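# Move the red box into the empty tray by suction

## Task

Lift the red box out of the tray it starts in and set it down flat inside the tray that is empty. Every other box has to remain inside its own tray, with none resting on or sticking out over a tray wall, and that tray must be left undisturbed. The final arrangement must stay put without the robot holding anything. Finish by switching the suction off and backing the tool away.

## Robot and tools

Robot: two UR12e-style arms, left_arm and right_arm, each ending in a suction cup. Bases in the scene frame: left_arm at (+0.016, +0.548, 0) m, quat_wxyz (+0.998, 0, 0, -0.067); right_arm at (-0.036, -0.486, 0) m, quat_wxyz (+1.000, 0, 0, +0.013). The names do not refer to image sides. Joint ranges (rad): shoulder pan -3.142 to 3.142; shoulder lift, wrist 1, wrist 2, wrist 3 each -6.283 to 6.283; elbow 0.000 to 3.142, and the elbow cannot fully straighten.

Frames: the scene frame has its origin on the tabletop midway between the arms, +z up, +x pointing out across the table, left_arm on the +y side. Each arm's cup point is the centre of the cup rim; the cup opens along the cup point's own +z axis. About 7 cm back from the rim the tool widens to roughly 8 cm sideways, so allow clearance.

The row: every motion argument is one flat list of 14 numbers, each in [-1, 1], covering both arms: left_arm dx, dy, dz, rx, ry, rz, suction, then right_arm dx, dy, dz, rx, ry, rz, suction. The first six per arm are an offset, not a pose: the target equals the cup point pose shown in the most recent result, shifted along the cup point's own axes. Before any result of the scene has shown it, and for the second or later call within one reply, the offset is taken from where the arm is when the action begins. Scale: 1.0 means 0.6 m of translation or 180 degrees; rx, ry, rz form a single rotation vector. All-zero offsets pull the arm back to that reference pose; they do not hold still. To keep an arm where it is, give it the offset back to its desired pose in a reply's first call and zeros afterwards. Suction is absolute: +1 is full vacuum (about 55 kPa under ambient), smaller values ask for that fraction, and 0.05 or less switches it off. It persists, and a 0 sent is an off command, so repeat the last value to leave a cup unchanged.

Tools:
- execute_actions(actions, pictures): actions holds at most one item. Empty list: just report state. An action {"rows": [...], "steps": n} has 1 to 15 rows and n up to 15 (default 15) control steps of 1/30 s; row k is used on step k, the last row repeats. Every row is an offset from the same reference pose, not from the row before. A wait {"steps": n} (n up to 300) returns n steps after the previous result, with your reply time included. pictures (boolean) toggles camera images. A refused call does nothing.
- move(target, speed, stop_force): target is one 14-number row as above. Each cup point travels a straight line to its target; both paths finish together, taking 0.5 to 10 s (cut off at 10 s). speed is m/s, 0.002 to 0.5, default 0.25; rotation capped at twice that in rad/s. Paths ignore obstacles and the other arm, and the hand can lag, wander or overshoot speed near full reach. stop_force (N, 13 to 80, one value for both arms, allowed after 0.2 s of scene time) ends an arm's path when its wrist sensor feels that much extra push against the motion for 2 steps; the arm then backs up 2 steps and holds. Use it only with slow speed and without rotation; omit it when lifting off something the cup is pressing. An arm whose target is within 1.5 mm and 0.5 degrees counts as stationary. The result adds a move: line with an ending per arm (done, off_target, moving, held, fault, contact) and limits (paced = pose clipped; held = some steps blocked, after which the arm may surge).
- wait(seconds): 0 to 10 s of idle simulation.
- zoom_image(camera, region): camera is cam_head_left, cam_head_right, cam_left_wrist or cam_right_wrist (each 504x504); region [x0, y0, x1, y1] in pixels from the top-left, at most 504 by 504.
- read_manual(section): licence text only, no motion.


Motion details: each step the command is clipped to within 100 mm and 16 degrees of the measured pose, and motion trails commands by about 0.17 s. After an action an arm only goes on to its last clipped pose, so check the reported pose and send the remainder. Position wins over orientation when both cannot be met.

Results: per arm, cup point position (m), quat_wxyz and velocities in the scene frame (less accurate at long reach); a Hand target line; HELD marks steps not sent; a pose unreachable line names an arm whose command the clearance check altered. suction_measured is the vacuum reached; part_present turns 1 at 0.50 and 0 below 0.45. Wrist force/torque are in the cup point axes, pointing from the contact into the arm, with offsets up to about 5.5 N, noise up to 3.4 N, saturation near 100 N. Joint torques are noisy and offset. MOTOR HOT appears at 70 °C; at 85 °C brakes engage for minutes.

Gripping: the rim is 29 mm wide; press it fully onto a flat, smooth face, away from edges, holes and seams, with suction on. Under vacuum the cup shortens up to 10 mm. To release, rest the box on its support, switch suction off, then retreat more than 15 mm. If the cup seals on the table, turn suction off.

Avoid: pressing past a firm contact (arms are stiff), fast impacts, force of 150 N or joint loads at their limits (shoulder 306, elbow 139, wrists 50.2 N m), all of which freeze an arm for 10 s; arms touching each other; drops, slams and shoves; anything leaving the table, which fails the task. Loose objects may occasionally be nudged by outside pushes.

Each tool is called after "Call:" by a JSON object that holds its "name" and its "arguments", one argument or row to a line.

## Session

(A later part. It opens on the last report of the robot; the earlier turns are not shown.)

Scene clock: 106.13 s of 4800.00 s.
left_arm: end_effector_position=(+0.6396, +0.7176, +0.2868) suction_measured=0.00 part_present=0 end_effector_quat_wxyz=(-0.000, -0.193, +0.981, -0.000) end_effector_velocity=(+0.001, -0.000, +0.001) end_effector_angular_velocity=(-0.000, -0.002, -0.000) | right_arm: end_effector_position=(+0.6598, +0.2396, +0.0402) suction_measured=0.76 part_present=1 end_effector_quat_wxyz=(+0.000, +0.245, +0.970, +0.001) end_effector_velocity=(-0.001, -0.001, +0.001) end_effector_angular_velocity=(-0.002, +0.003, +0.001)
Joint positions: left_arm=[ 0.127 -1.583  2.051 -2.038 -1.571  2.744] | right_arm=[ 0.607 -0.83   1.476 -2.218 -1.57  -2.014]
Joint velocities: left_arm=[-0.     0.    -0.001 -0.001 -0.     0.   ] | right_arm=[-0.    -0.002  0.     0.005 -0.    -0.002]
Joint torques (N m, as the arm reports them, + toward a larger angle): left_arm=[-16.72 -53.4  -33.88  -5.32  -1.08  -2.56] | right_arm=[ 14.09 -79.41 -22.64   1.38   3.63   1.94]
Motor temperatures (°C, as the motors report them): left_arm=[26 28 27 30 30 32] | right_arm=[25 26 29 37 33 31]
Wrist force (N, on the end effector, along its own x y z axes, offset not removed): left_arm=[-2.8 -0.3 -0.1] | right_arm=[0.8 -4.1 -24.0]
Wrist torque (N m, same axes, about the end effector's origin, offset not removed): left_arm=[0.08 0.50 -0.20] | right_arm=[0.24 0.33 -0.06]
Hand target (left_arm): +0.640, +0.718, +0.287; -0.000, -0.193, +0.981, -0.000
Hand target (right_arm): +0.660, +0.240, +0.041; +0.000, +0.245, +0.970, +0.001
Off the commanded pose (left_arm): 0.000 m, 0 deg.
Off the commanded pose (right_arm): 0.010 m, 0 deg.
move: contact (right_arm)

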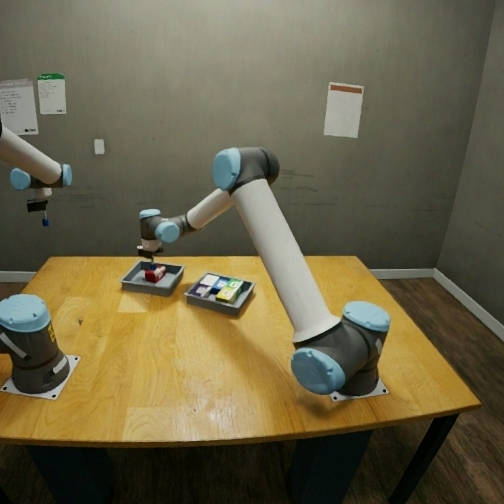

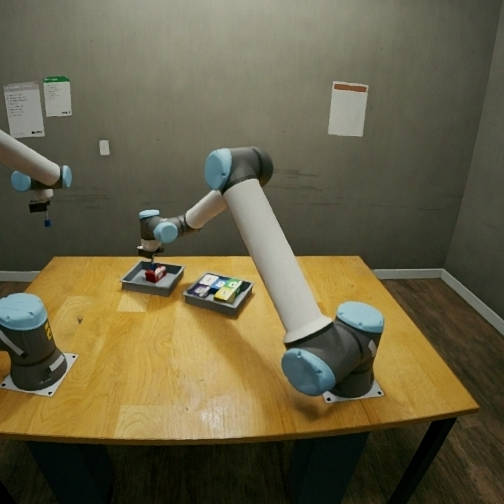

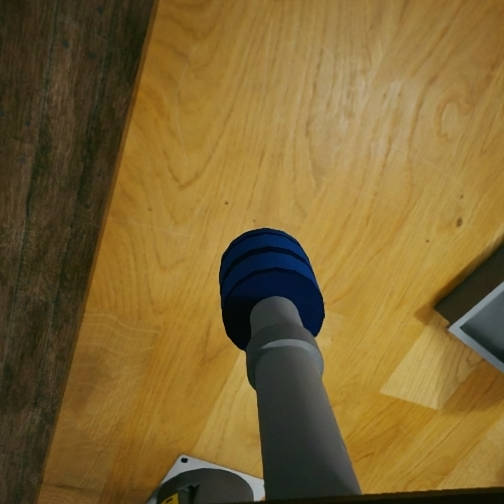

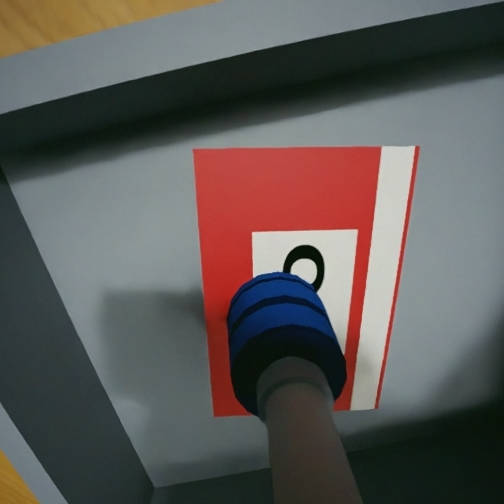

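Call:
{"name": "execute_actions", "arguments": {
  "actions": [
    {"rows":[[0,0,0,0,0,0,0,0,0,0,0,0,0,0]],"steps":15}
  ],
  "pictures": false
}}

Call:
{"name": "move", "arguments": {
  "target": [0,0,0,0,0,0,0,0,0,-0.25,0,0,0,0],
  "speed": 0.1
}}

Scene clock: 110.93 s of 4800.00 s.
left_arm: end_effector_position=(+0.6396, +0.7176, +0.2868) suction_measured=0.00 part_present=0 end_effector_quat_wxyz=(-0.000, -0.193, +0.981, -0.000) end_effector_velocity=(-0.001, +0.000, -0.000) end_effector_angular_velocity=(+0.000, +0.002, +0.000) | right_arm: end_effector_position=(+0.6598, +0.2397, +0.0404) suction_measured=0.01 part_present=0 end_effector_quat_wxyz=(+0.000, +0.245, +0.970, +0.001) end_effector_velocity=(-0.000, +0.000, -0.000) end_effector_angular_velocity=(+0.001, -0.000, +0.002)
Joint positions: left_arm=[ 0.127 -1.583  2.051 -2.038 -1.571  2.744] | right_arm=[ 0.607 -0.831  1.476 -2.218 -1.57  -2.014]
Joint velocities: left_arm=[ 0.    -0.002  0.002  0.002  0.    -0.   ] | right_arm=[ 0.     0.     0.    -0.001  0.001 -0.002]
Joint torques (N m, as the arm reports them, + toward a larger angle): left_arm=[-14.6  -53.08 -33.75  -5.65  -0.88  -2.78] | right_arm=[ 16.39 -64.67 -14.95  -4.36   0.69   2.12]
Motor temperatures (°C, as the motors report them): left_arm=[26 28 27 30 30 32] | right_arm=[25 26 29 37 33 31]
Wrist force (N, on the end effector, along its own x y z axes, offset not removed): left_arm=[-3.1 1.2 -0.5] | right_arm=[-0.5 -1.5 -25.1]
Wrist torque (N m, same axes, about the end effector's origin, offset not removed): left_arm=[0.28 0.65 -0.24] | right_arm=[0.29 0.40 -0.10]
Hand target (left_arm): +0.640, +0.718, +0.287; -0.000, -0.193, +0.981, -0.000
Hand target (right_arm): +0.660, +0.240, +0.040; +0.000, +0.245, +0.970, +0.001
Off the commanded pose (left_arm): 0.000 m, 0 deg.
Off the commanded pose (right_arm): 0.000 m, 0 deg.
Steps of this call (steps 1 to 90: nothing new was sent; then 1.30 s passed at rest; steps 91 to 105: all 15 steps of this action). Readings (end_effector_position | what the end effector reports):
91: left_arm (+0.6396, +0.7176, +0.2868) | right_arm (+0.6598, +0.2396, +0.0406) | left_arm suction_measured=0.00 part_present=0 | right_arm suction_measured=0.01 part_present=0
92: left_arm (+0.6396, +0.7176, +0.2868) | right_arm (+0.6598, +0.2396, +0.0406) | left_arm suction_measured=0.00 part_present=0 | right_arm suction_measured=0.01 part_present=0
94: left_arm (+0.6396, +0.7176, +0.2868) | right_arm (+0.6598, +0.2397, +0.0406) | left_arm suction_measured=0.00 part_present=0 | right_arm suction_measured=0.01 part_present=0
98: left_arm (+0.6396, +0.7176, +0.2868) | right_arm (+0.6599, +0.2397, +0.0406) | left_arm suction_measured=0.00 part_present=0 | right_arm suction_measured=0.01 part_present=0
105: the state above

Scene clock: 113.17 s of 4800.00 s.
left_arm: end_effector_position=(+0.6396, +0.7176, +0.2868) suction_measured=0.00 part_present=0 end_effector_quat_wxyz=(-0.000, -0.193, +0.981, -0.000) end_effector_velocity=(-0.000, -0.000, -0.000) end_effector_angular_velocity=(+0.000, -0.000, -0.000) | right_arm: end_effector_position=(+0.6597, +0.2396, +0.1901) suction_measured=0.01 part_present=0 end_effector_quat_wxyz=(+0.000, +0.245, +0.970, +0.001) end_effector_velocity=(-0.001, +0.001, +0.003) end_effector_angular_velocity=(+0.002, +0.002, +0.000)
Joint positions: left_arm=[ 0.127 -1.583  2.051 -2.038 -1.571  2.744] | right_arm=[ 0.607 -0.958  1.397 -2.012 -1.57  -2.014]
Joint velocities: left_arm=[-0. -0.  0. -0.  0.  0.] | right_arm=[ 0.    -0.002 -0.002  0.004  0.003 -0.   ]
Joint torques (N m, as the arm reports them, + toward a larger angle): left_arm=[-15.42 -52.77 -32.86  -5.51  -0.77  -2.84] | right_arm=[  11.65 -103.28  -45.76   -0.66    2.3     1.91]
Motor temperatures (°C, as the motors report them): left_arm=[26 28 27 30 30 32] | right_arm=[25 26 29 37 33 31]
Wrist force (N, on the end effector, along its own x y z axes, offset not removed): left_arm=[-2.4 1.0 -2.4] | right_arm=[-3.1 0.0 0.0]
Wrist torque (N m, same axes, about the end effector's origin, offset not removed): left_arm=[0.27 0.51 -0.29] | right_arm=[0.15 0.42 0.00]
Hand target (left_arm): +0.640, +0.718, +0.287; -0.000, -0.193, +0.981, -0.000
Hand target (right_arm): +0.660, +0.240, +0.190; +0.000, +0.245, +0.970, +0.001
Off the commanded pose (left_arm): 0.000 m, 0 deg.
Off the commanded pose (right_arm): 0.000 m, 0 deg.
move: done

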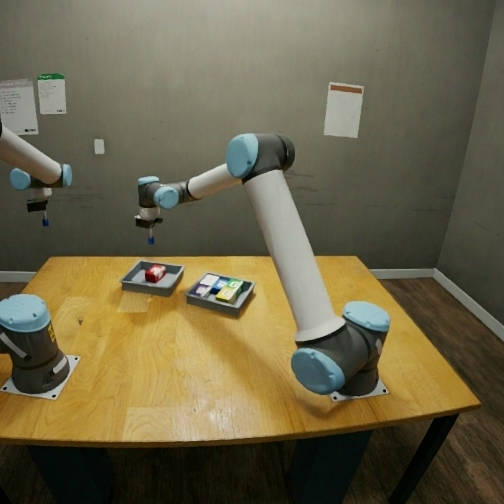

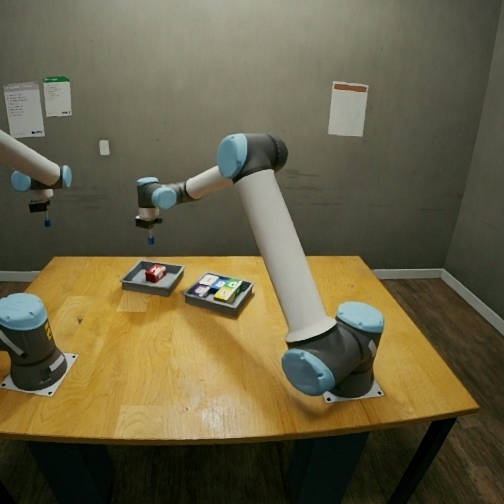

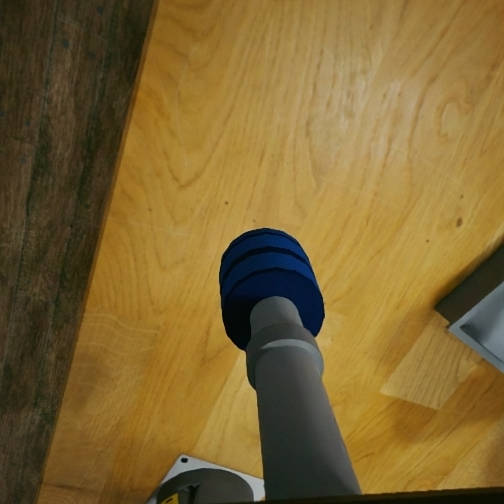

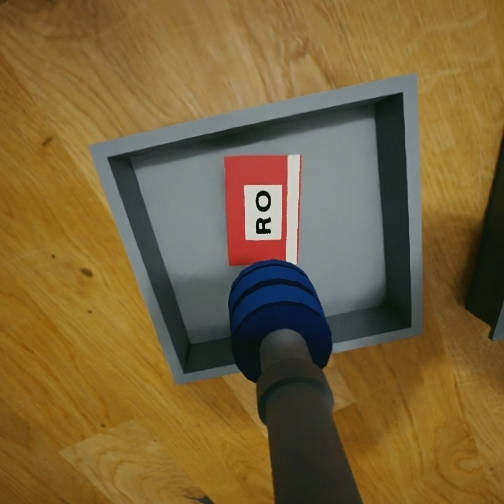

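Call:
{"name": "finished_scene", "arguments": {
  "scene": 1
}}

The scene is finished: the task was done.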